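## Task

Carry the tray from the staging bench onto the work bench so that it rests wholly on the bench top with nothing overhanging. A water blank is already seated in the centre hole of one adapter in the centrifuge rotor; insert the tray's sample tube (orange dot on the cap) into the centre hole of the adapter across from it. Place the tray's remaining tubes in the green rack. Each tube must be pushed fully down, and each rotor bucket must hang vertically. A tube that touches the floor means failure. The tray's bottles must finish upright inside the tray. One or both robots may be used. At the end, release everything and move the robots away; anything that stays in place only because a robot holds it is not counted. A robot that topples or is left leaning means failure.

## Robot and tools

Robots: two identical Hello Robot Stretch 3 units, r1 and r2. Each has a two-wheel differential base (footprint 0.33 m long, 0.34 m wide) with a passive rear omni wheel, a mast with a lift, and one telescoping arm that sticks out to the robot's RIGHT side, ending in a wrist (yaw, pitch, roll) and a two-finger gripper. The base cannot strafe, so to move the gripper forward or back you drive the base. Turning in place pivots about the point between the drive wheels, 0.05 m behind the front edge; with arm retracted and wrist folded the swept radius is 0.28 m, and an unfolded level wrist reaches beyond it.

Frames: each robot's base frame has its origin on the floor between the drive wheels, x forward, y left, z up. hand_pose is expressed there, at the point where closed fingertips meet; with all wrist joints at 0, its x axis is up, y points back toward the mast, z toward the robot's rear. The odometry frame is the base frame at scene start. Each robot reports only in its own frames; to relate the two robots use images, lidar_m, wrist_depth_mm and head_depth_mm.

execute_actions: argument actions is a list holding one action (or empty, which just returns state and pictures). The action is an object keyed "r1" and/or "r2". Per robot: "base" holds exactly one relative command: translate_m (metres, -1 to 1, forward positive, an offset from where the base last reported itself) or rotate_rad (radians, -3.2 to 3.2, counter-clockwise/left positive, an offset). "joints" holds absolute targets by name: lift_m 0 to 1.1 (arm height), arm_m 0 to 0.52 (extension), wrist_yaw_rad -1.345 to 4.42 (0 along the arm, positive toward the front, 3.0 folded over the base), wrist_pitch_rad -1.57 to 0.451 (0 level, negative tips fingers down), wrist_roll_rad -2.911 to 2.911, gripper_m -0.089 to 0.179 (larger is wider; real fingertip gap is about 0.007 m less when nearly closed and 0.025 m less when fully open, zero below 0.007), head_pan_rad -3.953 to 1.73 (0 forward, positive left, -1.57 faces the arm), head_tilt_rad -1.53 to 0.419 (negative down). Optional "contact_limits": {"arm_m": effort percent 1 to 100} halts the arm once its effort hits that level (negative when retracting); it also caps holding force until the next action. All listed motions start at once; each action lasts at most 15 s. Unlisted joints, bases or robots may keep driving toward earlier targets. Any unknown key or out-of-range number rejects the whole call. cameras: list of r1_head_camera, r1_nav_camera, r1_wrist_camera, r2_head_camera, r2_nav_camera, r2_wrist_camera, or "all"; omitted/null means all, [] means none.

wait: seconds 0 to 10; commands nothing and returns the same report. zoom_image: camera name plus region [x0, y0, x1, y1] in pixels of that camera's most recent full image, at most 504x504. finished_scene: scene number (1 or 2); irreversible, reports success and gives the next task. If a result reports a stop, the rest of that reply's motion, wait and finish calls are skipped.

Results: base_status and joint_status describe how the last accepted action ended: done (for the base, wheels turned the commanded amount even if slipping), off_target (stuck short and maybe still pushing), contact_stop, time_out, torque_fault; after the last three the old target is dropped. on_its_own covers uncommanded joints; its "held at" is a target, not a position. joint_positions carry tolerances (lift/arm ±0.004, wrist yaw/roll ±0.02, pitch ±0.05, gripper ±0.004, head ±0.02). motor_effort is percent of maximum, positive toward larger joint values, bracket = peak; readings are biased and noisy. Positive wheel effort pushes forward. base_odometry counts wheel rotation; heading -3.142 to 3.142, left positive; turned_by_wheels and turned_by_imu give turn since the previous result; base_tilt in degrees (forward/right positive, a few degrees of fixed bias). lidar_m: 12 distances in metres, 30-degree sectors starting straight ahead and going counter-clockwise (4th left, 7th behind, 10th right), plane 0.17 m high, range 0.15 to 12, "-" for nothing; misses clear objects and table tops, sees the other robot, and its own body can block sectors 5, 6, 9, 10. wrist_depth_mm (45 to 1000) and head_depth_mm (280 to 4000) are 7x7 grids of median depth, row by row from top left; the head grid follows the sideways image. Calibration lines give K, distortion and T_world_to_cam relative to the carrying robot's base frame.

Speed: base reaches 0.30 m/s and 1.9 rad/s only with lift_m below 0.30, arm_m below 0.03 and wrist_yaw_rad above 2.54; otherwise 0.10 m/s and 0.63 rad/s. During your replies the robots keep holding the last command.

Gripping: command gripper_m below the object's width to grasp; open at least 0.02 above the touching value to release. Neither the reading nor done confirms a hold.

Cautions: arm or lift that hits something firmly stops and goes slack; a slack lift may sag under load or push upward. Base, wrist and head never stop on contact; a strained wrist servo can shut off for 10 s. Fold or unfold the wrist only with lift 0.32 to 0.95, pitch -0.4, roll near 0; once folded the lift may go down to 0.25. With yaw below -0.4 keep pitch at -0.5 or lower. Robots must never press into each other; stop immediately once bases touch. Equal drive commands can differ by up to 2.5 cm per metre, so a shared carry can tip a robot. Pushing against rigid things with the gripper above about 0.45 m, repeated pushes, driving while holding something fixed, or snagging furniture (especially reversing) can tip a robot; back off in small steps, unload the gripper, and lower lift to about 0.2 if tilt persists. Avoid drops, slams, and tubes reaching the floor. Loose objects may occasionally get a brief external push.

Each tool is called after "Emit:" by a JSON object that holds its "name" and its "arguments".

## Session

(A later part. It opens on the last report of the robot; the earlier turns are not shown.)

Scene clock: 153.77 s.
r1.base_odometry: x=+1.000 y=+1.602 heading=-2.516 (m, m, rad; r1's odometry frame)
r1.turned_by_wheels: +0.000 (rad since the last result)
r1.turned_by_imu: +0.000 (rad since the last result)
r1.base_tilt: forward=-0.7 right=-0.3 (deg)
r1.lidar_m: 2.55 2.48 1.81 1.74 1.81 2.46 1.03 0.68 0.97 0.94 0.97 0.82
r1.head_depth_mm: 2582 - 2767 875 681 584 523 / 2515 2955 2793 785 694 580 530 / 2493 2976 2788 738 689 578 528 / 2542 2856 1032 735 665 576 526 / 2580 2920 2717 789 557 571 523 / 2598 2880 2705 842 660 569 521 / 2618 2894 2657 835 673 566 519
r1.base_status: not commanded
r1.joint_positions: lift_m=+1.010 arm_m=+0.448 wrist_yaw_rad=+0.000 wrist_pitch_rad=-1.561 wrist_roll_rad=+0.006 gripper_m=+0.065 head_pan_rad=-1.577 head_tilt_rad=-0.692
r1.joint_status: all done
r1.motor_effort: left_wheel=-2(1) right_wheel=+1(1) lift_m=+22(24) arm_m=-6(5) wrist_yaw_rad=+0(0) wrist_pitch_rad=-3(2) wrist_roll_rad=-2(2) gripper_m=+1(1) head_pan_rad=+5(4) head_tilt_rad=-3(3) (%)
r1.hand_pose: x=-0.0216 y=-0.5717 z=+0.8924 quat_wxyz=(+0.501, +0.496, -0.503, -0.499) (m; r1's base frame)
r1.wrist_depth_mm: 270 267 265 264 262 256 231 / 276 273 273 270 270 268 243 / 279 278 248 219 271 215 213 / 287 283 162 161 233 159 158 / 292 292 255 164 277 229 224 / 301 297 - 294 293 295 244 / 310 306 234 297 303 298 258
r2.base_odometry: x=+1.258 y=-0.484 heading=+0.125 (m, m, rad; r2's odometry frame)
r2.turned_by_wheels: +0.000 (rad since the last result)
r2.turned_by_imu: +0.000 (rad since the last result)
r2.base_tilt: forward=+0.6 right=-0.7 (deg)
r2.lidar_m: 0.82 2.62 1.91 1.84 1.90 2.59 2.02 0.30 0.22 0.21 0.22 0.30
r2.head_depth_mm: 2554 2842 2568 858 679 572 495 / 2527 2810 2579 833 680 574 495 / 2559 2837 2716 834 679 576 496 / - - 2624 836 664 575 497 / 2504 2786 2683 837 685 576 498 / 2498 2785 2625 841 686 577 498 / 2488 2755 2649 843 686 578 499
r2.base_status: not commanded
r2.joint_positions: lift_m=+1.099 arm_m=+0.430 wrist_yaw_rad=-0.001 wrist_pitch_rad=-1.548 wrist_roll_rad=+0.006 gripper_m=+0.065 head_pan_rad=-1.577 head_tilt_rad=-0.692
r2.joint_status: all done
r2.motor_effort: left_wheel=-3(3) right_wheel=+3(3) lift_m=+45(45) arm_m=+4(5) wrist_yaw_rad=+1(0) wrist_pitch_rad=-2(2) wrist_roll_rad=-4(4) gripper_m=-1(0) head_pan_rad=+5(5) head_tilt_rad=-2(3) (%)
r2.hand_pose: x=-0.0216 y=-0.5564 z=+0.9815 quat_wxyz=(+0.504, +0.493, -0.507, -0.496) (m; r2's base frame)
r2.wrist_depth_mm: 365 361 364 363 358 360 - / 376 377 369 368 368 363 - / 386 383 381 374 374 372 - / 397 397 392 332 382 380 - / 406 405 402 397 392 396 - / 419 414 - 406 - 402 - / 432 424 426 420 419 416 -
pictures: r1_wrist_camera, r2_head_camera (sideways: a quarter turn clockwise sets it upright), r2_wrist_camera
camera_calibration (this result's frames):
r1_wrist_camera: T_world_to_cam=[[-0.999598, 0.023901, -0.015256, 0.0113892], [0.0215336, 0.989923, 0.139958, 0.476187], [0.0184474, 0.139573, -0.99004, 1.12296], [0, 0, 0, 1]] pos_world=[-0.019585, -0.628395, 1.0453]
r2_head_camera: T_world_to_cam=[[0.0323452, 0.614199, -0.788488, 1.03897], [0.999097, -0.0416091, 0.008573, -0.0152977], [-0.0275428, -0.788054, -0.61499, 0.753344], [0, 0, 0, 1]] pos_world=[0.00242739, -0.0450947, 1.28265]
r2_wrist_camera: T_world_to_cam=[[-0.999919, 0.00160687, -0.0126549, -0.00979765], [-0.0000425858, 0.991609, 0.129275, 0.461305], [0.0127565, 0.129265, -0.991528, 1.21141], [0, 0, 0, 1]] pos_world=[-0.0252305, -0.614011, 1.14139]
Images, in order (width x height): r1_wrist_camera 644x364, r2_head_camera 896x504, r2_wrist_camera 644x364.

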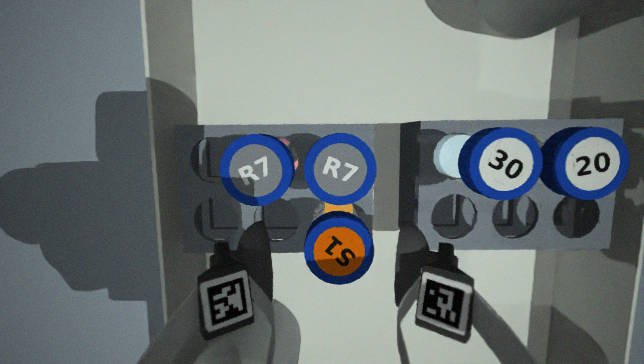

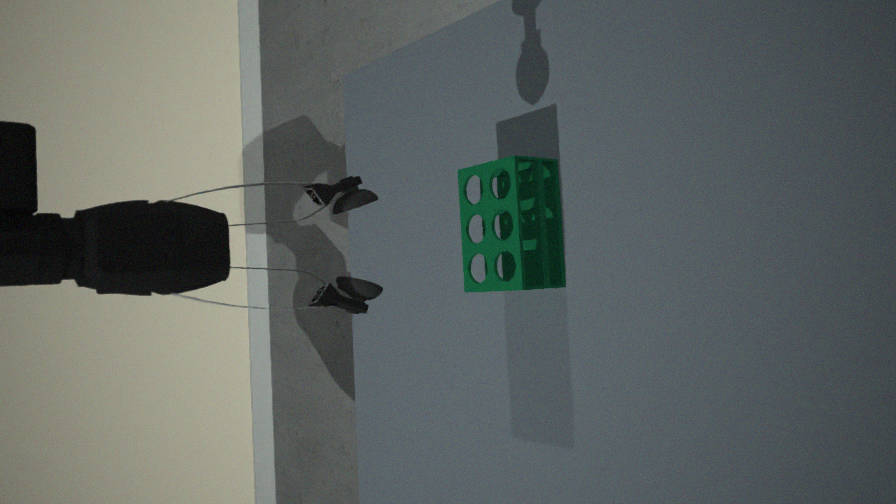

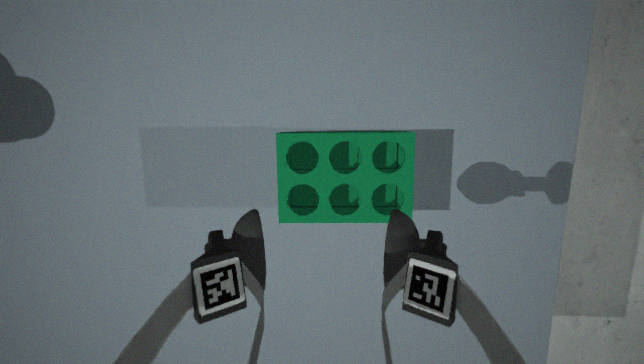

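Emit:
{"name": "execute_actions", "arguments": {"actions": [{"r1":{"joints":{"lift_m":0.988,"gripper_m":0.06}},"r2":{"joints":{"arm_m":0.3,"wrist_roll_rad":1.57}}}], "cameras": ["r1_wrist_camera"]}}

Emit:
{"name": "execute_actions", "arguments": {"actions": [{"r1":{"joints":{"gripper_m":-0.01}}}], "cameras": []}}

Emit:
{"name": "execute_actions", "arguments": {"actions": [{"r1":{"joints":{"lift_m":1.1}},"r2":{"base":{"translate_m":0.1}}}], "cameras": ["r1_head_camera","r1_wrist_camera"]}}

Scene clock: 159.13 s.
r1.base_odometry: x=+1.000 y=+1.602 heading=-2.516 (m, m, rad; r1's odometry frame)
r1.turned_by_wheels: +0.000 (rad since the last result)
r1.turned_by_imu: +0.000 (rad since the last result)
r1.base_tilt: forward=-0.7 right=-0.3 (deg)
r1.lidar_m: 2.55 2.47 1.81 1.74 1.80 2.46 1.03 0.68 0.98 0.94 0.97 0.82
r1.head_depth_mm: 2605 - 1068 847 681 583 522 / 2569 2999 2696 787 692 580 529 / 2520 - 2791 756 688 577 528 / 2534 2875 1032 733 666 575 526 / 2606 2909 2710 744 557 572 525 / 2586 2882 2722 839 660 570 521 / 2600 2904 2667 835 674 566 519
r1.base_status: not commanded
r1.joint_positions: lift_m=+0.988 arm_m=+0.448 wrist_yaw_rad=+0.000 wrist_pitch_rad=-1.561 wrist_roll_rad=+0.006 gripper_m=+0.060 head_pan_rad=-1.577 head_tilt_rad=-0.692
r1.joint_status: all done
r1.motor_effort: left_wheel=-1(1) right_wheel=+1(1) lift_m=+22(22) arm_m=-6(5) wrist_yaw_rad=-1(0) wrist_pitch_rad=-2(3) wrist_roll_rad=-2(2) gripper_m=+1(33) head_pan_rad=+5(5) head_tilt_rad=-3(3) (%)
r1.hand_pose: x=-0.0216 y=-0.5717 z=+0.8704 quat_wxyz=(+0.501, +0.496, -0.503, -0.499) (m; r1's base frame)
r1.wrist_depth_mm: 247 217 244 244 245 243 233 / 253 218 248 248 249 248 242 / 259 217 225 195 251 187 192 / 264 202 139 138 202 138 137 / 269 218 232 152 204 230 203 / 276 274 - 145 270 271 245 / 284 282 233 276 278 273 244
r2.base_odometry: x=+1.258 y=-0.484 heading=+0.125 (m, m, rad; r2's odometry frame)
r2.turned_by_wheels: +0.000 (rad since the last result)
r2.turned_by_imu: +0.000 (rad since the last result)
r2.base_tilt: forward=+0.8 right=-0.8 (deg)
r2.lidar_m: 0.82 2.62 1.90 1.84 1.91 2.59 2.02 0.31 0.22 0.21 0.22 0.30
r2.head_depth_mm: 2555 2824 2591 859 677 571 494 / 2600 2738 2612 833 678 574 495 / 2590 2899 2601 836 680 575 495 / - - 2539 836 664 576 497 / 2505 2824 2633 838 683 577 498 / 2496 2746 2633 842 686 578 499 / 2489 2732 2637 846 686 578 499
r2.base_status: not commanded
r2.joint_positions: lift_m=+1.099 arm_m=+0.300 wrist_yaw_rad=+0.000 wrist_pitch_rad=-1.548 wrist_roll_rad=+1.562 gripper_m=+0.065 head_pan_rad=-1.577 head_tilt_rad=-0.692
r2.joint_status: all done
r2.motor_effort: left_wheel=-3(4) right_wheel=+3(3) lift_m=+45(45) arm_m=-1(1) wrist_yaw_rad=+0(0) wrist_pitch_rad=-2(2) wrist_roll_rad=+5(6) gripper_m=+0(0) head_pan_rad=+4(5) head_tilt_rad=-3(3) (%)
r2.hand_pose: x=-0.0215 y=-0.4267 z=+0.9815 quat_wxyz=(+0.003, +0.003, -0.715, -0.699) (m; r2's base frame)
r2.wrist_depth_mm: 366 366 364 361 356 357 - / 378 376 373 370 365 363 - / 392 374 379 375 376 374 - / 392 391 386 391 387 380 - / 406 403 395 399 393 393 - / 421 417 - 413 - 397 - / 439 437 422 423 417 422 -
pictures: r1_wrist_camera
camera_calibration (this result's frames):
r1_wrist_camera: T_world_to_cam=[[-0.999598, 0.0239011, -0.015256, 0.0110536], [0.0215337, 0.989923, 0.139958, 0.479266], [0.0184474, 0.139573, -0.99004, 1.10117], [0, 0, 0, 1]] pos_world=[-0.019585, -0.628395, 1.0233]
Images, in order (width x height): r1_wrist_camera 644x364.

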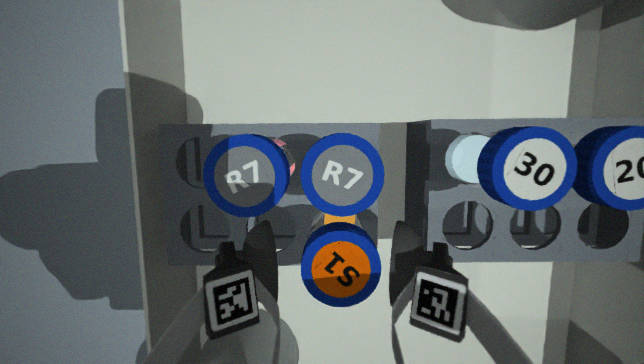

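Scene clock: 160.33 s.
r1.base_odometry: x=+1.000 y=+1.602 heading=-2.516 (m, m, rad; r1's odometry frame)
r1.turned_by_wheels: +0.000 (rad since the last result)
r1.turned_by_imu: +0.000 (rad since the last result)
r1.base_tilt: forward=-0.7 right=-0.3 (deg)
r1.lidar_m: 2.55 2.48 1.81 1.74 1.80 2.46 1.03 0.69 0.97 0.94 0.97 0.82
r1.head_depth_mm: 2611 - 1063 848 682 584 523 / 2549 2959 2715 787 692 581 531 / 2507 - 2800 757 687 578 529 / 2547 2898 947 721 664 574 526 / 2567 2888 2733 750 556 572 524 / 2621 2884 2703 841 660 569 521 / 2588 2869 2664 836 675 566 519
r1.base_status: not commanded
r1.joint_positions: lift_m=+0.988 arm_m=+0.448 wrist_yaw_rad=+0.000 wrist_pitch_rad=-1.561 wrist_roll_rad=+0.006 gripper_m=-0.009 head_pan_rad=-1.577 head_tilt_rad=-0.692
r1.joint_status: all done
r1.motor_effort: left_wheel=-1(1) right_wheel=+2(1) lift_m=+22(22) arm_m=-5(6) wrist_yaw_rad=+0(0) wrist_pitch_rad=-3(3) wrist_roll_rad=-2(2) gripper_m=-15(89) head_pan_rad=+4(4) head_tilt_rad=-3(3) (%)
r1.hand_pose: x=-0.0216 y=-0.5717 z=+0.8704 quat_wxyz=(+0.501, +0.496, -0.503, -0.499) (m; r1's base frame)
r1.wrist_depth_mm: 248 218 244 244 245 241 230 / 251 217 249 248 249 246 244 / 260 217 226 195 249 188 191 / 265 202 138 138 202 138 137 / 272 217 235 140 233 230 204 / 275 274 265 140 - 270 245 / 282 281 227 276 275 276 245
r2.base_odometry: x=+1.258 y=-0.484 heading=+0.125 (m, m, rad; r2's odometry frame)
r2.turned_by_wheels: +0.000 (rad since the last result)
r2.turned_by_imu: +0.000 (rad since the last result)
r2.base_tilt: forward=+0.7 right=-0.7 (deg)
r2.lidar_m: 0.82 2.61 1.91 1.84 1.90 2.60 2.02 0.30 0.22 0.22 0.22 0.30
r2.head_depth_mm: 2535 2833 2598 858 677 572 495 / 2604 2728 2603 833 678 573 495 / 2591 2890 2589 836 679 574 496 / - - 2570 840 665 576 496 / 2503 2820 2639 841 683 577 498 / 2486 2751 2650 840 684 577 499 / 2480 2763 2655 844 688 578 499
r2.base_status: not commanded
r2.joint_positions: lift_m=+1.099 arm_m=+0.300 wrist_yaw_rad=+0.000 wrist_pitch_rad=-1.548 wrist_roll_rad=+1.562 gripper_m=+0.065 head_pan_rad=-1.577 head_tilt_rad=-0.692
r2.joint_status: not commanded
r2.motor_effort: left_wheel=-3(3) right_wheel=+3(3) lift_m=+45(46) arm_m=-1(1) wrist_yaw_rad=-1(1) wrist_pitch_rad=-2(2) wrist_roll_rad=+5(5) gripper_m=+1(0) head_pan_rad=+5(5) head_tilt_rad=-3(3) (%)
r2.hand_pose: x=-0.0215 y=-0.4267 z=+0.9815 quat_wxyz=(+0.003, +0.003, -0.715, -0.699) (m; r2's base frame)
r2.wrist_depth_mm: 372 360 367 362 353 356 - / 377 368 370 368 366 365 - / 385 377 378 379 377 376 - / 396 388 384 389 391 381 - / 405 407 399 401 398 393 - / 421 411 - 406 - 407 - / 432 427 429 421 417 417 -
pictures: none
No camera images: the call's "cameras" was empty. Leave "cameras" out to get every camera's image.

Scene clock: 162.57 s.
r1.base_odometry: x=+1.000 y=+1.602 heading=-2.516 (m, m, rad; r1's odometry frame)
r1.turned_by_wheels: +0.000 (rad since the last result)
r1.turned_by_imu: +0.000 (rad since the last result)
r1.base_tilt: forward=-0.7 right=-0.3 (deg)
r1.lidar_m: 2.56 2.49 1.81 1.74 1.80 2.47 1.03 0.68 0.98 0.94 0.97 0.82
r1.head_depth_mm: 2595 2918 2832 873 681 584 523 / 2639 2894 2811 784 692 581 531 / 2694 2934 2778 774 688 577 528 / 2575 2977 2866 737 666 574 526 / 2585 2921 2707 748 556 573 523 / 2580 2905 2686 844 661 569 520 / 2621 2872 2670 835 675 566 519
r1.base_status: not commanded
r1.joint_positions: lift_m=+1.100 arm_m=+0.448 wrist_yaw_rad=+0.000 wrist_pitch_rad=-1.561 wrist_roll_rad=+0.006 gripper_m=-0.009 head_pan_rad=-1.577 head_tilt_rad=-0.692
r1.joint_status: all done
r1.motor_effort: left_wheel=-1(2) right_wheel=+1(3) lift_m=+26(27) arm_m=-6(6) wrist_yaw_rad=+0(0) wrist_pitch_rad=-3(2) wrist_roll_rad=-2(2) gripper_m=-14(14) head_pan_rad=+5(5) head_tilt_rad=-2(3) (%)
r1.hand_pose: x=-0.0216 y=-0.5717 z=+0.9821 quat_wxyz=(+0.501, +0.496, -0.503, -0.499) (m; r1's base frame)
r1.wrist_depth_mm: 348 357 346 349 347 255 346 / 359 359 347 358 356 349 354 / 371 368 363 310 333 301 362 / 379 380 321 311 336 309 371 / 388 386 374 147 376 342 376 / 395 395 398 140 - 386 393 / 405 405 250 349 359 368 391
r2.base_odometry: x=+1.357 y=-0.471 heading=+0.125 (m, m, rad; r2's odometry frame)
r2.turned_by_wheels: +0.000 (rad since the last result)
r2.turned_by_imu: +0.000 (rad since the last result)
r2.base_tilt: forward=+0.7 right=-0.9 (deg)
r2.lidar_m: 0.82 2.62 1.91 1.84 1.90 2.60 2.12 0.31 0.22 0.21 0.22 0.30
r2.head_depth_mm: 2558 2831 2581 829 677 572 494 / 2599 2735 2595 834 680 573 496 / 2604 2909 2621 834 680 574 496 / - - 2567 839 681 575 498 / 2501 2824 2624 838 683 575 498 / 2502 2777 2651 842 684 577 498 / 2479 2751 2633 844 687 578 499
r2.base_status: done
r2.joint_positions: lift_m=+1.099 arm_m=+0.300 wrist_yaw_rad=+0.000 wrist_pitch_rad=-1.548 wrist_roll_rad=+1.562 gripper_m=+0.065 head_pan_rad=-1.577 head_tilt_rad=-0.692
r2.joint_status: not commanded
r2.motor_effort: left_wheel=-4(5) right_wheel=+2(9) lift_m=+45(45) arm_m=-1(1) wrist_yaw_rad=+0(0) wrist_pitch_rad=-2(2) wrist_roll_rad=+5(5) gripper_m=+0(0) head_pan_rad=+5(5) head_tilt_rad=-3(3) (%)
r2.hand_pose: x=-0.0215 y=-0.4267 z=+0.9815 quat_wxyz=(+0.003, +0.003, -0.715, -0.699) (m; r2's base frame)
r2.wrist_depth_mm: 367 358 358 359 357 352 - / 377 369 367 368 366 364 - / 388 384 378 379 372 371 - / 396 395 392 388 388 385 - / 410 402 403 398 393 395 - / 421 412 - 414 - 402 - / 429 430 426 416 417 420 -
pictures: r1_head_camera (sideways: a quarter turn clockwise sets it upright), r1_wrist_camera
camera_calibration (this result's frames):
r1_head_camera: T_world_to_cam=[[-0.0378993, 0.625116, -0.779611, 1.03928], [0.998821, 0.000010668, -0.0485472, 0.0584495], [-0.0303393, -0.780532, -0.624379, 0.774042], [0, 0, 0, 1]] pos_world=[0.00449115, -0.0455049, 1.29636]
r1_wrist_camera: T_world_to_cam=[[-0.999598, 0.023901, -0.015256, 0.0127585], [0.0215336, 0.989923, 0.139958, 0.463624], [0.0184474, 0.139573, -0.99004, 1.21182], [0, 0, 0, 1]] pos_world=[-0.019585, -0.628394, 1.13506]
Images, in order (width x height): r1_head_camera 896x504, r1_wrist_camera 644x364.

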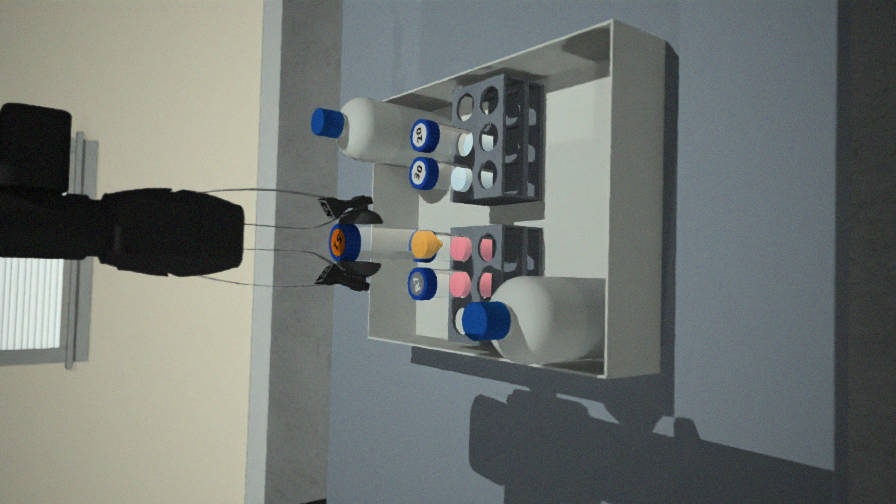

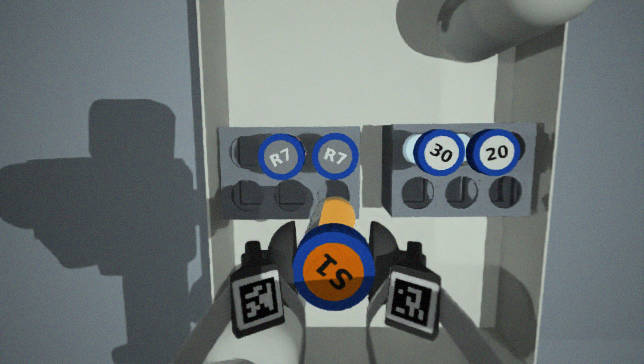

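Emit:
{"name": "execute_actions", "arguments": {"actions": [{"r1":{"base":{"translate_m":-0.8},"joints":{"arm_m":0.43,"head_pan_rad":-1.7}},"r2":{"base":{"translate_m":0.58},"joints":{"arm_m":0.2}}}], "cameras": []}}

Emit:
{"name": "execute_actions", "arguments": {"actions": [{"r2":{"joints":{"arm_m":0.44}}}], "cameras": ["r1_head_camera","r1_wrist_camera","r2_wrist_camera","r2_head_camera"]}}

Scene clock: 173.70 s.
r1.base_odometry: x=+1.649 y=+2.071 heading=-2.516 (m, m, rad; r1's odometry frame)
r1.turned_by_wheels: +0.000 (rad since the last result)
r1.turned_by_imu: -0.001 (rad since the last result)
r1.base_tilt: forward=-0.7 right=-0.3 (deg)
r1.lidar_m: 1.60 2.48 1.80 1.73 1.80 1.97 1.90 0.37 0.27 0.26 0.33 1.33
r1.head_depth_mm: 746 838 942 869 718 559 624 / 733 825 928 891 636 549 603 / 729 814 917 845 650 565 638 / 794 833 928 936 909 787 692 / - - 2896 1981 1015 957 1155 / 2586 2871 2715 1983 1560 1388 1195 / 2493 2819 2655 836 693 593 736
r1.base_status: done
r1.joint_positions: lift_m=+1.100 arm_m=+0.430 wrist_yaw_rad=+0.000 wrist_pitch_rad=-1.561 wrist_roll_rad=+0.006 gripper_m=-0.009 head_pan_rad=-1.693 head_tilt_rad=-0.692
r1.joint_status: all done
r1.motor_effort: left_wheel=-1(4) right_wheel=+0(3) lift_m=+27(27) arm_m=-6(5) wrist_yaw_rad=+0(0) wrist_pitch_rad=-2(3) wrist_roll_rad=-2(2) gripper_m=-13(14) head_pan_rad=-5(25) head_tilt_rad=-4(3) (%)
r1.hand_pose: x=-0.0216 y=-0.5537 z=+0.9821 quat_wxyz=(+0.501, +0.496, -0.503, -0.499) (m; r1's base frame)
r1.wrist_depth_mm: 353 356 - 550 391 305 371 / 369 366 - 556 393 372 367 / 371 365 - 584 394 353 374 / 376 378 - 585 393 364 386 / 385 384 - 148 343 397 390 / 394 396 391 140 - 345 395 / 405 402 - - 372 350 389
r2.base_odometry: x=+1.933 y=-0.399 heading=+0.125 (m, m, rad; r2's odometry frame)
r2.turned_by_wheels: +0.000 (rad since the last result)
r2.turned_by_imu: +0.000 (rad since the last result)
r2.base_tilt: forward=+0.7 right=-0.9 (deg)
r2.lidar_m: 1.09 2.61 1.91 1.84 1.90 2.59 0.84 0.30 0.22 0.21 0.22 0.30
r2.head_depth_mm: - 2821 989 804 636 572 494 / - 2798 775 750 675 573 496 / - - 2509 748 686 574 496 / - - - 715 568 575 497 / 2486 2728 2524 789 561 576 498 / 2496 2731 2617 841 684 577 499 / 2470 2757 2647 842 685 578 499
r2.base_status: done
r2.joint_positions: lift_m=+1.099 arm_m=+0.200 wrist_yaw_rad=+0.000 wrist_pitch_rad=-1.548 wrist_roll_rad=+1.562 gripper_m=+0.065 head_pan_rad=-1.577 head_tilt_rad=-0.692
r2.joint_status: all done
r2.motor_effort: left_wheel=-4(5) right_wheel=+2(8) lift_m=+46(45) arm_m=-1(1) wrist_yaw_rad=-1(0) wrist_pitch_rad=-2(2) wrist_roll_rad=+5(5) gripper_m=+0(0) head_pan_rad=+4(4) head_tilt_rad=-3(3) (%)
r2.hand_pose: x=-0.0215 y=-0.3267 z=+0.9815 quat_wxyz=(+0.003, +0.003, -0.715, -0.699) (m; r2's base frame)
r2.wrist_depth_mm: 304 362 354 362 354 - - / 314 369 367 368 363 - - / 348 379 380 378 375 - - / 331 386 387 389 387 - - / 339 287 320 406 400 - - / 353 231 - 409 - - - / 433 432 429 423 421 - -
pictures: none
No camera images: the call's "cameras" was empty. Leave "cameras" out to get every camera's image.

Scene clock: 176.70 s.
r1.base_odometry: x=+1.649 y=+2.071 heading=-2.516 (m, m, rad; r1's odometry frame)
r1.turned_by_wheels: +0.000 (rad since the last result)
r1.turned_by_imu: +0.000 (rad since the last result)
r1.base_tilt: forward=-0.7 right=-0.3 (deg)
r1.lidar_m: 1.59 2.48 1.80 1.73 1.80 1.98 1.91 0.38 0.27 0.26 0.33 1.33
r1.head_depth_mm: 744 838 943 869 721 560 627 / 735 822 929 895 636 551 604 / 729 815 918 845 652 566 637 / 796 830 925 935 909 787 694 / - - 2845 1997 1015 956 1153 / 2578 2839 2679 1993 1568 1393 1192 / 2507 2823 2651 836 693 594 735
r1.base_status: not commanded
r1.joint_positions: lift_m=+1.100 arm_m=+0.430 wrist_yaw_rad=+0.000 wrist_pitch_rad=-1.561 wrist_roll_rad=+0.006 gripper_m=-0.009 head_pan_rad=-1.693 head_tilt_rad=-0.692
r1.joint_status: not commanded
r1.motor_effort: left_wheel=-1(1) right_wheel=+0(1) lift_m=+27(27) arm_m=-5(6) wrist_yaw_rad=+1(0) wrist_pitch_rad=-2(3) wrist_roll_rad=-2(2) gripper_m=-16(15) head_pan_rad=-5(5) head_tilt_rad=-3(4) (%)
r1.hand_pose: x=-0.0216 y=-0.5537 z=+0.9821 quat_wxyz=(+0.501, +0.496, -0.503, -0.499) (m; r1's base frame)
r1.wrist_depth_mm: 357 354 - 556 391 308 369 / 361 366 - 572 395 366 368 / 372 367 - 574 389 356 374 / 377 376 - 592 389 359 389 / 390 386 - 148 340 395 392 / 392 395 396 139 - 347 400 / 402 407 - - 379 347 397
r2.base_odometry: x=+1.933 y=-0.399 heading=+0.125 (m, m, rad; r2's odometry frame)
r2.turned_by_wheels: +0.000 (rad since the last result)
r2.turned_by_imu: +0.000 (rad since the last result)
r2.base_tilt: forward=+0.6 right=-0.8 (deg)
r2.lidar_m: 1.08 2.62 1.91 1.84 1.90 2.60 0.84 0.30 0.22 0.21 0.22 0.30
r2.head_depth_mm: 2540 2818 2564 802 636 571 495 / 2546 2818 954 749 675 573 495 / 2535 2852 2606 805 677 574 497 / - 2831 2685 707 580 575 497 / 2468 2750 2626 788 560 576 498 / 2491 2755 2635 842 685 577 498 / 2490 2737 2631 842 685 579 499
r2.base_status: not commanded
r2.joint_positions: lift_m=+1.099 arm_m=+0.440 wrist_yaw_rad=+0.000 wrist_pitch_rad=-1.548 wrist_roll_rad=+1.564 gripper_m=+0.065 head_pan_rad=-1.577 head_tilt_rad=-0.692
r2.joint_status: all done
r2.motor_effort: left_wheel=-4(3) right_wheel=+2(2) lift_m=+45(46) arm_m=+3(3) wrist_yaw_rad=+1(0) wrist_pitch_rad=-2(2) wrist_roll_rad=+4(5) gripper_m=+0(1) head_pan_rad=+4(5) head_tilt_rad=-3(3) (%)
r2.hand_pose: x=-0.0215 y=-0.5662 z=+0.9815 quat_wxyz=(+0.003, +0.002, -0.715, -0.699) (m; r2's base frame)
r2.wrist_depth_mm: 304 273 357 299 360 348 356 / 374 368 369 304 366 362 360 / 384 376 380 373 373 366 371 / 396 388 385 321 381 374 385 / 405 396 395 334 323 388 387 / 419 387 - 346 - 245 405 / 432 427 425 419 417 415 413
pictures: r1_head_camera (sideways: a quarter turn clockwise sets it upright), r1_wrist_camera, r2_head_camera (sideways: a quarter turn clockwise sets it upright), r2_wrist_camera
camera_calibration (this result's frames):
r1_head_camera: T_world_to_cam=[[0.0347304, 0.6253, -0.779611, 1.03883], [0.992105, -0.115631, -0.0485472, 0.0584905], [-0.120504, -0.77177, -0.624379, 0.774592], [0, 0, 0, 1]] pos_world=[-0.000766498, -0.0450126, 1.29636]
r1_wrist_camera: T_world_to_cam=[[-0.999598, 0.0239009, -0.015256, 0.0123284], [0.0215335, 0.989923, 0.139958, 0.44581], [0.0184474, 0.139574, -0.99004, 1.20931], [0, 0, 0, 1]] pos_world=[-0.019585, -0.6104, 1.13506]
r2_head_camera: T_world_to_cam=[[0.0323409, 0.614199, -0.788488, 1.03897], [0.999097, -0.0416021, 0.008573, -0.0152977], [-0.0275372, -0.788054, -0.61499, 0.753344], [0, 0, 0, 1]] pos_world=[0.00242771, -0.0450947, 1.28265]
r2_wrist_camera: T_world_to_cam=[[-0.0114047, 0.999302, -0.0355764, 0.598953], [0.988532, 0.0166254, 0.150097, -0.0801984], [0.150584, -0.0334566, -0.988031, 1.12007], [0, 0, 0, 1]] pos_world=[-0.0825546, -0.559728, 1.14001]
Images, in order (width x height): r1_head_camera 896x504, r1_wrist_camera 644x364, r2_head_camera 896x504, r2_wrist_camera 644x364.

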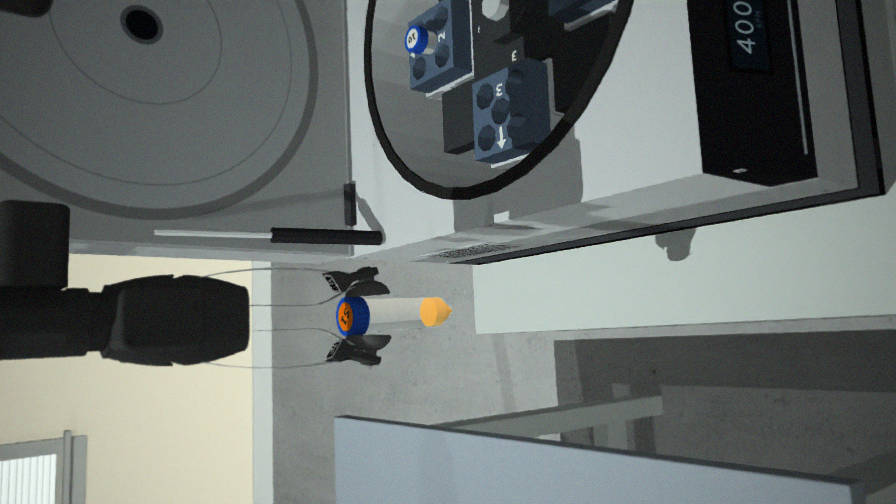

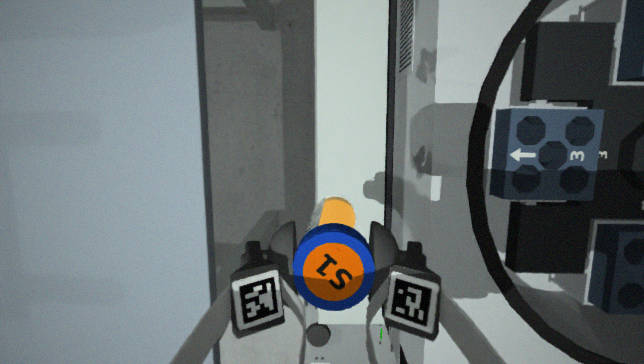

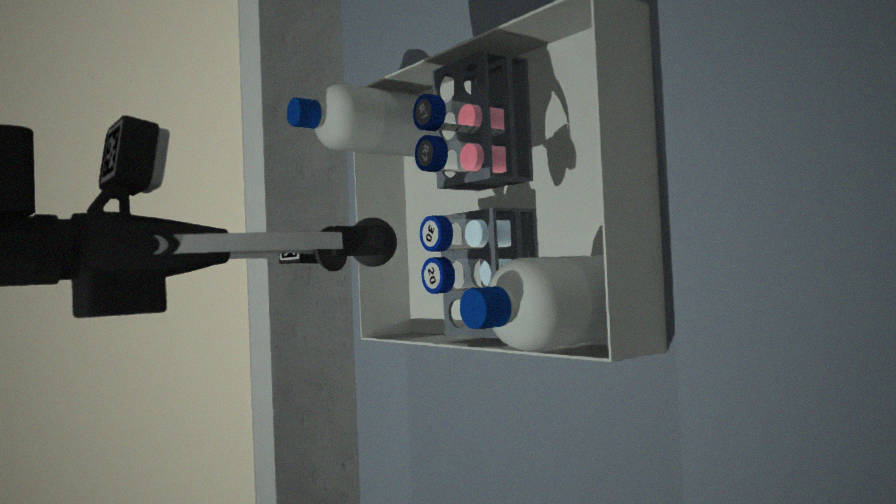

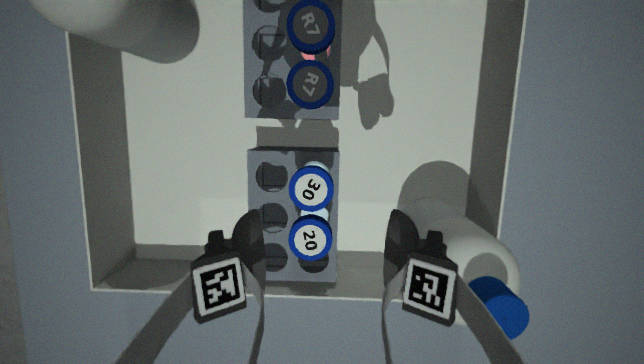

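Emit:
{"name": "execute_actions", "arguments": {"actions": [{"r1":{"base":{"translate_m":-0.353},"joints":{"arm_m":0.36}},"r2":{"base":{"translate_m":-0.017},"joints":{"arm_m":0.45,"lift_m":1.015}}}], "cameras": ["r1_head_camera","r1_wrist_camera","r2_wrist_camera","r2_head_camera"]}}

Scene clock: 184.67 s.
r1.base_odometry: x=+1.935 y=+2.277 heading=-2.516 (m, m, rad; r1's odometry frame)
r1.turned_by_wheels: +0.000 (rad since the last result)
r1.turned_by_imu: -0.001 (rad since the last result)
r1.base_tilt: forward=-0.7 right=-0.3 (deg)
r1.lidar_m: 1.94 2.48 1.81 1.73 1.80 1.61 1.55 0.38 0.28 0.27 0.27 0.38
r1.head_depth_mm: 2730 3039 2856 2131 640 561 632 / 735 872 2565 822 650 552 610 / 740 816 920 862 720 543 590 / 750 807 910 857 710 537 570 / - - 905 791 702 527 551 / 702 782 888 857 701 521 542 / 691 772 876 818 722 518 532
r1.base_status: done
r1.joint_positions: lift_m=+1.100 arm_m=+0.360 wrist_yaw_rad=+0.000 wrist_pitch_rad=-1.561 wrist_roll_rad=+0.006 gripper_m=-0.009 head_pan_rad=-1.693 head_tilt_rad=-0.692
r1.joint_status: all done
r1.motor_effort: left_wheel=-1(4) right_wheel=+1(2) lift_m=+27(26) arm_m=-6(6) wrist_yaw_rad=+0(0) wrist_pitch_rad=-3(2) wrist_roll_rad=-2(2) gripper_m=-14(14) head_pan_rad=-5(5) head_tilt_rad=-4(3) (%)
r1.hand_pose: x=-0.0216 y=-0.4837 z=+0.9821 quat_wxyz=(+0.501, +0.496, -0.503, -0.499) (m; r1's base frame)
r1.wrist_depth_mm: - 345 374 367 361 373 306 / - 355 361 357 371 369 316 / - 358 386 384 381 378 320 / - 335 385 379 392 400 326 / 690 337 399 147 419 340 334 / - 346 347 139 - 343 347 / - 350 - 348 - 348 -
r2.base_odometry: x=+1.916 y=-0.401 heading=+0.125 (m, m, rad; r2's odometry frame)
r2.turned_by_wheels: +0.000 (rad since the last result)
r2.turned_by_imu: +0.000 (rad since the last result)
r2.base_tilt: forward=+0.7 right=-0.9 (deg)
r2.lidar_m: 1.08 2.61 1.91 1.83 1.90 2.59 0.84 0.30 0.22 0.21 0.22 0.30
r2.head_depth_mm: - 2923 2577 829 628 572 494 / - 2821 1751 750 675 573 495 / - 2811 2571 781 679 574 497 / - - 2507 713 662 575 498 / 2500 2777 2627 714 548 575 498 / 2499 2771 2623 842 667 576 499 / 2476 2742 2639 842 688 578 499
r2.base_status: done
r2.joint_positions: lift_m=+1.015 arm_m=+0.450 wrist_yaw_rad=+0.000 wrist_pitch_rad=-1.548 wrist_roll_rad=+1.564 gripper_m=+0.065 head_pan_rad=-1.577 head_tilt_rad=-0.692
r2.joint_status: all done
r2.motor_effort: left_wheel=-4(9) right_wheel=+2(4) lift_m=+21(41) arm_m=+4(4) wrist_yaw_rad=+1(1) wrist_pitch_rad=-2(2) wrist_roll_rad=+4(4) gripper_m=-1(1) head_pan_rad=+4(4) head_tilt_rad=-3(3) (%)
r2.hand_pose: x=-0.0215 y=-0.5762 z=+0.8975 quat_wxyz=(+0.003, +0.002, -0.715, -0.699) (m; r2's base frame)
r2.wrist_depth_mm: 184 235 274 161 277 271 237 / 271 285 281 193 280 280 249 / 271 295 293 230 290 284 248 / 274 302 299 259 296 292 292 / 276 312 306 185 303 298 300 / 277 316 - 194 - 223 309 / 271 286 275 258 284 178 179
pictures: r1_head_camera (sideways: a quarter turn clockwise sets it upright), r1_wrist_camera, r2_head_camera (sideways: a quarter turn clockwise sets it upright), r2_wrist_camera
camera_calibration (this result's frames):
r1_head_camera: T_world_to_cam=[[0.0347854, 0.625297, -0.779611, 1.03883], [0.992095, -0.115718, -0.0485472, 0.0584905], [-0.120572, -0.77176, -0.624379, 0.774592], [0, 0, 0, 1]] pos_world=[-0.000770458, -0.045012, 1.29636]
r1_wrist_camera: T_world_to_cam=[[-0.999598, 0.0239009, -0.0152556, 0.0106548], [0.0215332, 0.989921, 0.139974, 0.376494], [0.0184473, 0.139589, -0.990038, 1.19955], [0, 0, 0, 1]] pos_world=[-0.019585, -0.540397, 1.13506]
r2_head_camera: T_world_to_cam=[[0.0323409, 0.614199, -0.788488, 1.03897], [0.999097, -0.0416021, 0.008573, -0.0152977], [-0.0275372, -0.788054, -0.61499, 0.753344], [0, 0, 0, 1]] pos_world=[0.00242771, -0.0450947, 1.28265]
r2_wrist_camera: T_world_to_cam=[[-0.0114048, 0.999302, -0.0355765, 0.60596], [0.988531, 0.0166255, 0.150097, -0.0674237], [0.150584, -0.0334567, -0.988031, 1.03674], [0, 0, 0, 1]] pos_world=[-0.0825546, -0.56973, 1.05601]
Images, in order (width x height): r1_head_camera 896x504, r1_wrist_camera 644x364, r2_head_camera 896x504, r2_wrist_camera 644x364.

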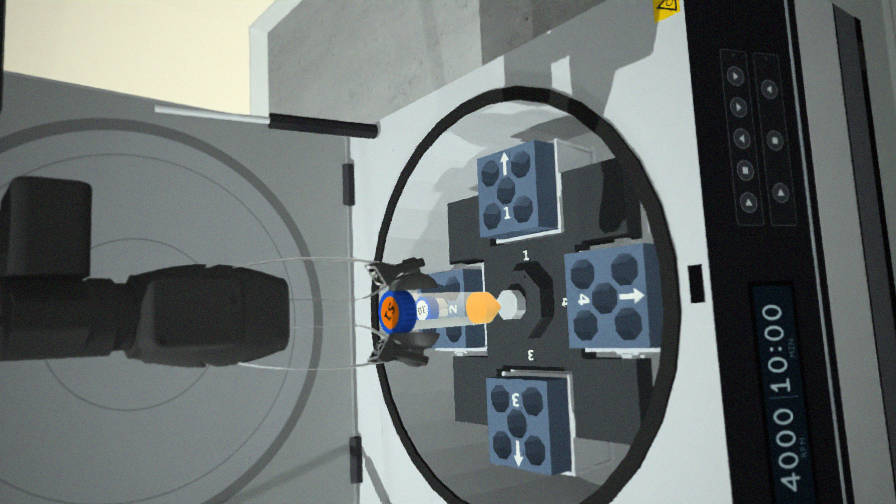

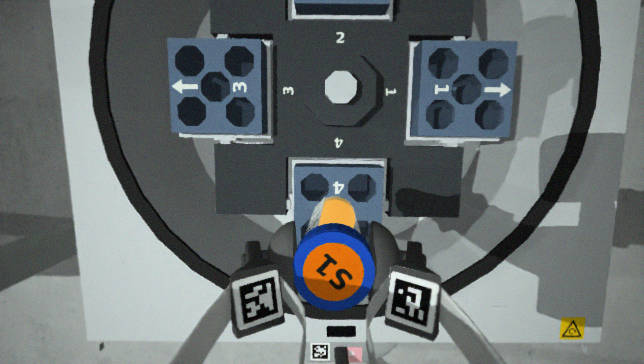

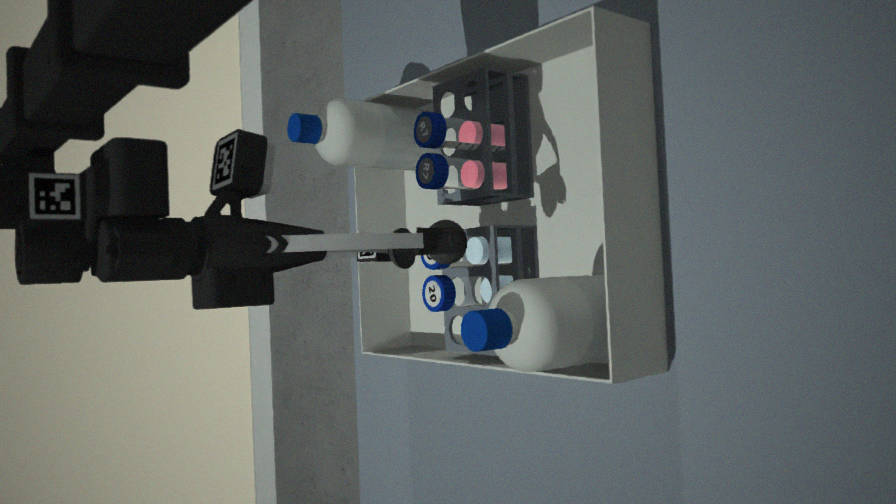

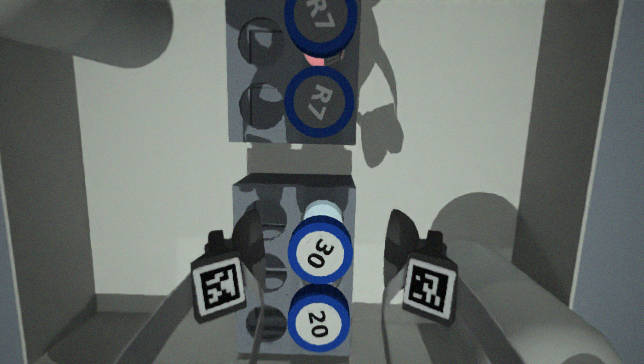

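Emit:
{"name": "execute_actions", "arguments": {"actions": [{"r1":{"joints":{"arm_m":0.344,"lift_m":1.0}},"r2":{"joints":{"lift_m":0.99}}}], "cameras": ["r1_head_camera","r1_wrist_camera","r2_wrist_camera"]}}

Emit:
{"name": "execute_actions", "arguments": {"actions": [{"r2":{"joints":{"gripper_m":-0.01}}}], "cameras": ["r2_wrist_camera"]}}

Scene clock: 188.57 s.
r1.base_odometry: x=+1.935 y=+2.277 heading=-2.516 (m, m, rad; r1's odometry frame)
r1.turned_by_wheels: +0.000 (rad since the last result)
r1.turned_by_imu: +0.000 (rad since the last result)
r1.base_tilt: forward=-0.8 right=-0.3 (deg)
r1.lidar_m: 1.94 2.48 1.80 1.73 1.80 1.62 1.55 0.38 0.28 0.26 0.28 0.37
r1.head_depth_mm: 2734 2943 - 1993 640 561 631 / 732 - 1716 823 651 554 609 / 712 - 918 863 720 543 589 / 696 - 912 894 691 537 570 / 698 - - 831 669 528 553 / 700 784 890 863 699 521 541 / 692 772 874 816 720 518 532
r1.base_status: not commanded
r1.joint_positions: lift_m=+1.000 arm_m=+0.344 wrist_yaw_rad=+0.000 wrist_pitch_rad=-1.561 wrist_roll_rad=+0.006 gripper_m=-0.009 head_pan_rad=-1.693 head_tilt_rad=-0.692
r1.joint_status: all done
r1.motor_effort: left_wheel=-2(1) right_wheel=+1(1) lift_m=+22(25) arm_m=-6(5) wrist_yaw_rad=-1(0) wrist_pitch_rad=-3(2) wrist_roll_rad=-2(2) gripper_m=-14(13) head_pan_rad=-5(5) head_tilt_rad=-3(3) (%)
r1.hand_pose: x=-0.0216 y=-0.4677 z=+0.8824 quat_wxyz=(+0.501, +0.496, -0.503, -0.499) (m; r1's base frame)
r1.wrist_depth_mm: 261 254 270 254 273 251 261 / 259 263 275 259 278 257 265 / 252 297 286 285 288 286 274 / 235 310 290 263 289 291 261 / 234 275 337 147 294 302 239 / 244 243 282 140 - 267 238 / 248 246 243 263 247 243 242
r2.base_odometry: x=+1.916 y=-0.401 heading=+0.125 (m, m, rad; r2's odometry frame)
r2.turned_by_wheels: +0.000 (rad since the last result)
r2.turned_by_imu: +0.000 (rad since the last result)
r2.base_tilt: forward=+0.8 right=-0.8 (deg)
r2.lidar_m: 1.08 2.62 1.91 1.84 1.91 2.61 0.84 0.30 0.22 0.21 0.22 0.30
r2.head_depth_mm: 2503 - 2506 830 628 572 495 / 2454 2868 992 749 676 573 496 / 2432 2875 1698 781 679 574 497 / 2438 - 999 716 661 576 497 / 2486 2788 2614 715 549 576 498 / 2488 2768 2634 840 667 577 498 / 2478 2753 2628 842 685 577 499
r2.base_status: not commanded
r2.joint_positions: lift_m=+0.991 arm_m=+0.450 wrist_yaw_rad=+0.000 wrist_pitch_rad=-1.548 wrist_roll_rad=+1.564 gripper_m=+0.065 head_pan_rad=-1.577 head_tilt_rad=-0.692
r2.joint_status: all done
r2.motor_effort: left_wheel=-3(4) right_wheel=+2(2) lift_m=+21(22) arm_m=+4(4) wrist_yaw_rad=+1(1) wrist_pitch_rad=-1(2) wrist_roll_rad=+4(4) gripper_m=+1(0) head_pan_rad=+5(5) head_tilt_rad=-2(3) (%)
r2.hand_pose: x=-0.0215 y=-0.5762 z=+0.8725 quat_wxyz=(+0.003, +0.002, -0.715, -0.699) (m; r2's base frame)
r2.wrist_depth_mm: 184 236 249 137 248 248 214 / 262 259 236 140 258 255 214 / 267 268 259 206 263 260 211 / 275 275 272 260 271 268 219 / 277 285 278 212 277 277 230 / 276 291 - 156 - 224 230 / 267 285 261 161 284 179 171
pictures: r1_head_camera (sideways: a quarter turn clockwise sets it upright), r1_wrist_camera, r2_wrist_camera
camera_calibration (this result's frames):
r1_head_camera: T_world_to_cam=[[0.0347853, 0.625297, -0.779611, 1.03883], [0.992095, -0.115718, -0.0485472, 0.0584905], [-0.120572, -0.77176, -0.624379, 0.774592], [0, 0, 0, 1]] pos_world=[-0.000770453, -0.045012, 1.29636]
r1_wrist_camera: T_world_to_cam=[[-0.999598, 0.0239018, -0.015254, 0.00874893], [0.0215331, 0.989912, 0.140041, 0.374537], [0.0184473, 0.139656, -0.990028, 1.09856], [0, 0, 0, 1]] pos_world=[-0.019585, -0.524388, 1.03529]
r2_wrist_camera: T_world_to_cam=[[-0.0114047, 0.999302, -0.0355764, 0.605071], [0.988532, 0.0166254, 0.150097, -0.0636724], [0.150584, -0.0334566, -0.988031, 1.01205], [0, 0, 0, 1]] pos_world=[-0.0825546, -0.56973, 1.03102]
Images, in order (width x height): r1_head_camera 896x504, r1_wrist_camera 644x364, r2_wrist_camera 644x364.

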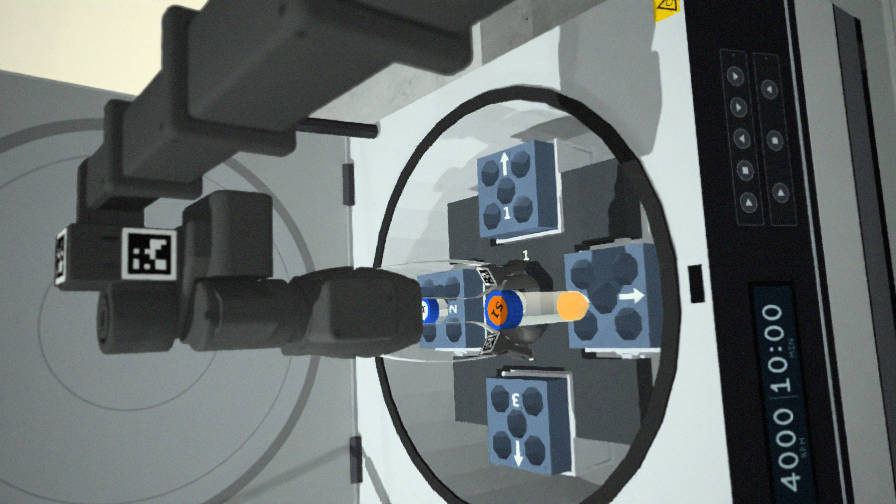

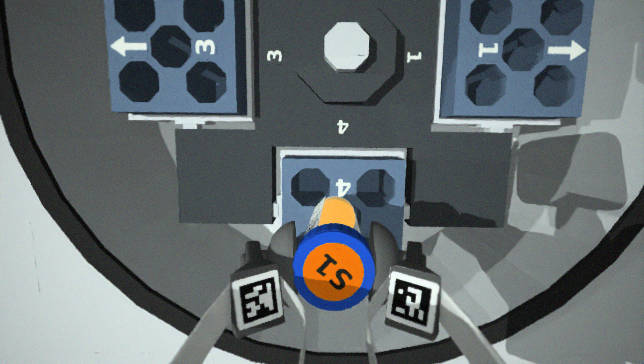

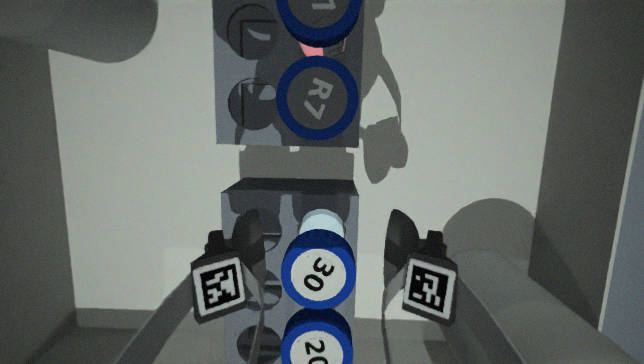

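Scene clock: 189.80 s.
r1.base_odometry: x=+1.935 y=+2.277 heading=-2.516 (m, m, rad; r1's odometry frame)
r1.turned_by_wheels: +0.000 (rad since the last result)
r1.turned_by_imu: +0.000 (rad since the last result)
r1.base_tilt: forward=-0.8 right=-0.3 (deg)
r1.lidar_m: 1.94 2.48 1.80 1.73 1.80 1.61 1.55 0.38 0.28 0.27 0.27 0.38
r1.head_depth_mm: 2756 2937 - 1977 639 559 632 / 732 - 1705 822 650 554 612 / 711 - 919 863 720 542 590 / 697 - 914 895 691 538 570 / 699 - - 831 670 529 551 / 702 783 892 859 700 521 542 / 691 775 880 817 721 518 533
r1.base_status: not commanded
r1.joint_positions: lift_m=+1.000 arm_m=+0.344 wrist_yaw_rad=+0.000 wrist_pitch_rad=-1.561 wrist_roll_rad=+0.006 gripper_m=-0.009 head_pan_rad=-1.693 head_tilt_rad=-0.692
r1.joint_status: not commanded
r1.motor_effort: left_wheel=-1(1) right_wheel=+1(1) lift_m=+22(23) arm_m=-6(6) wrist_yaw_rad=-1(0) wrist_pitch_rad=-2(3) wrist_roll_rad=-2(2) gripper_m=-15(14) head_pan_rad=-4(5) head_tilt_rad=-3(3) (%)
r1.hand_pose: x=-0.0216 y=-0.4677 z=+0.8824 quat_wxyz=(+0.501, +0.496, -0.503, -0.499) (m; r1's base frame)
r1.wrist_depth_mm: 260 253 271 255 273 248 262 / 259 263 275 262 276 256 269 / 249 302 285 285 286 283 273 / 234 313 293 266 290 292 264 / 237 277 335 148 293 303 238 / 243 243 283 139 - 262 238 / 247 248 244 264 248 245 242
r2.base_odometry: x=+1.916 y=-0.401 heading=+0.125 (m, m, rad; r2's odometry frame)
r2.turned_by_wheels: +0.000 (rad since the last result)
r2.turned_by_imu: +0.000 (rad since the last result)
r2.base_tilt: forward=+0.6 right=-0.8 (deg)
r2.lidar_m: 1.09 2.62 1.91 1.84 1.90 2.59 0.85 0.30 0.22 0.21 0.22 0.30
r2.head_depth_mm: 2507 - 2487 832 628 572 495 / 2460 2849 993 750 675 573 496 / 2446 2882 1688 782 677 575 496 / 2445 - 1001 716 661 575 496 / 2514 2751 2616 718 549 577 498 / 2493 2748 2612 841 667 577 499 / 2466 2742 2618 841 687 579 499
r2.base_status: not commanded
r2.joint_positions: lift_m=+0.991 arm_m=+0.450 wrist_yaw_rad=+0.000 wrist_pitch_rad=-1.548 wrist_roll_rad=+1.564 gripper_m=-0.009 head_pan_rad=-1.577 head_tilt_rad=-0.692
r2.joint_status: all done
r2.motor_effort: left_wheel=-4(4) right_wheel=+2(2) lift_m=+21(21) arm_m=+4(4) wrist_yaw_rad=+0(1) wrist_pitch_rad=-2(2) wrist_roll_rad=+4(4) gripper_m=-20(100) head_pan_rad=+4(5) head_tilt_rad=-3(2) (%)
r2.hand_pose: x=-0.0215 y=-0.5762 z=+0.8725 quat_wxyz=(+0.003, +0.002, -0.715, -0.699) (m; r2's base frame)
r2.wrist_depth_mm: 184 236 248 137 250 247 214 / 261 261 234 141 257 254 213 / 267 268 258 205 264 261 212 / 273 276 273 260 271 268 221 / 277 284 278 203 276 274 230 / 279 292 - 152 - 224 230 / 267 286 261 161 293 178 172
pictures: r2_wrist_camera
camera_calibration (this result's frames):
r2_wrist_camera: T_world_to_cam=[[-0.0114011, 0.999302, -0.0355765, 0.605077], [0.988532, 0.0166218, 0.150097, -0.0636744], [0.150583, -0.0334572, -0.988031, 1.01204], [0, 0, 0, 1]] pos_world=[-0.0825545, -0.569736, 1.03102]
Images, in order (width x height): r2_wrist_camera 644x364.

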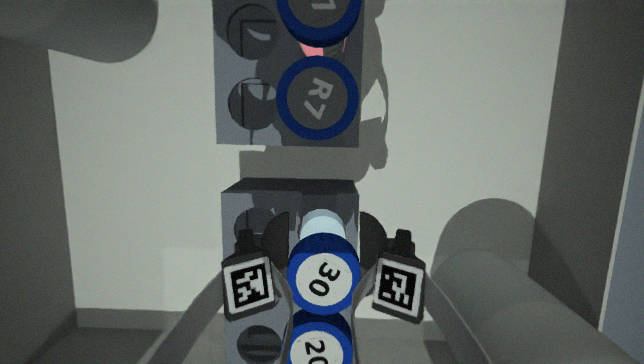

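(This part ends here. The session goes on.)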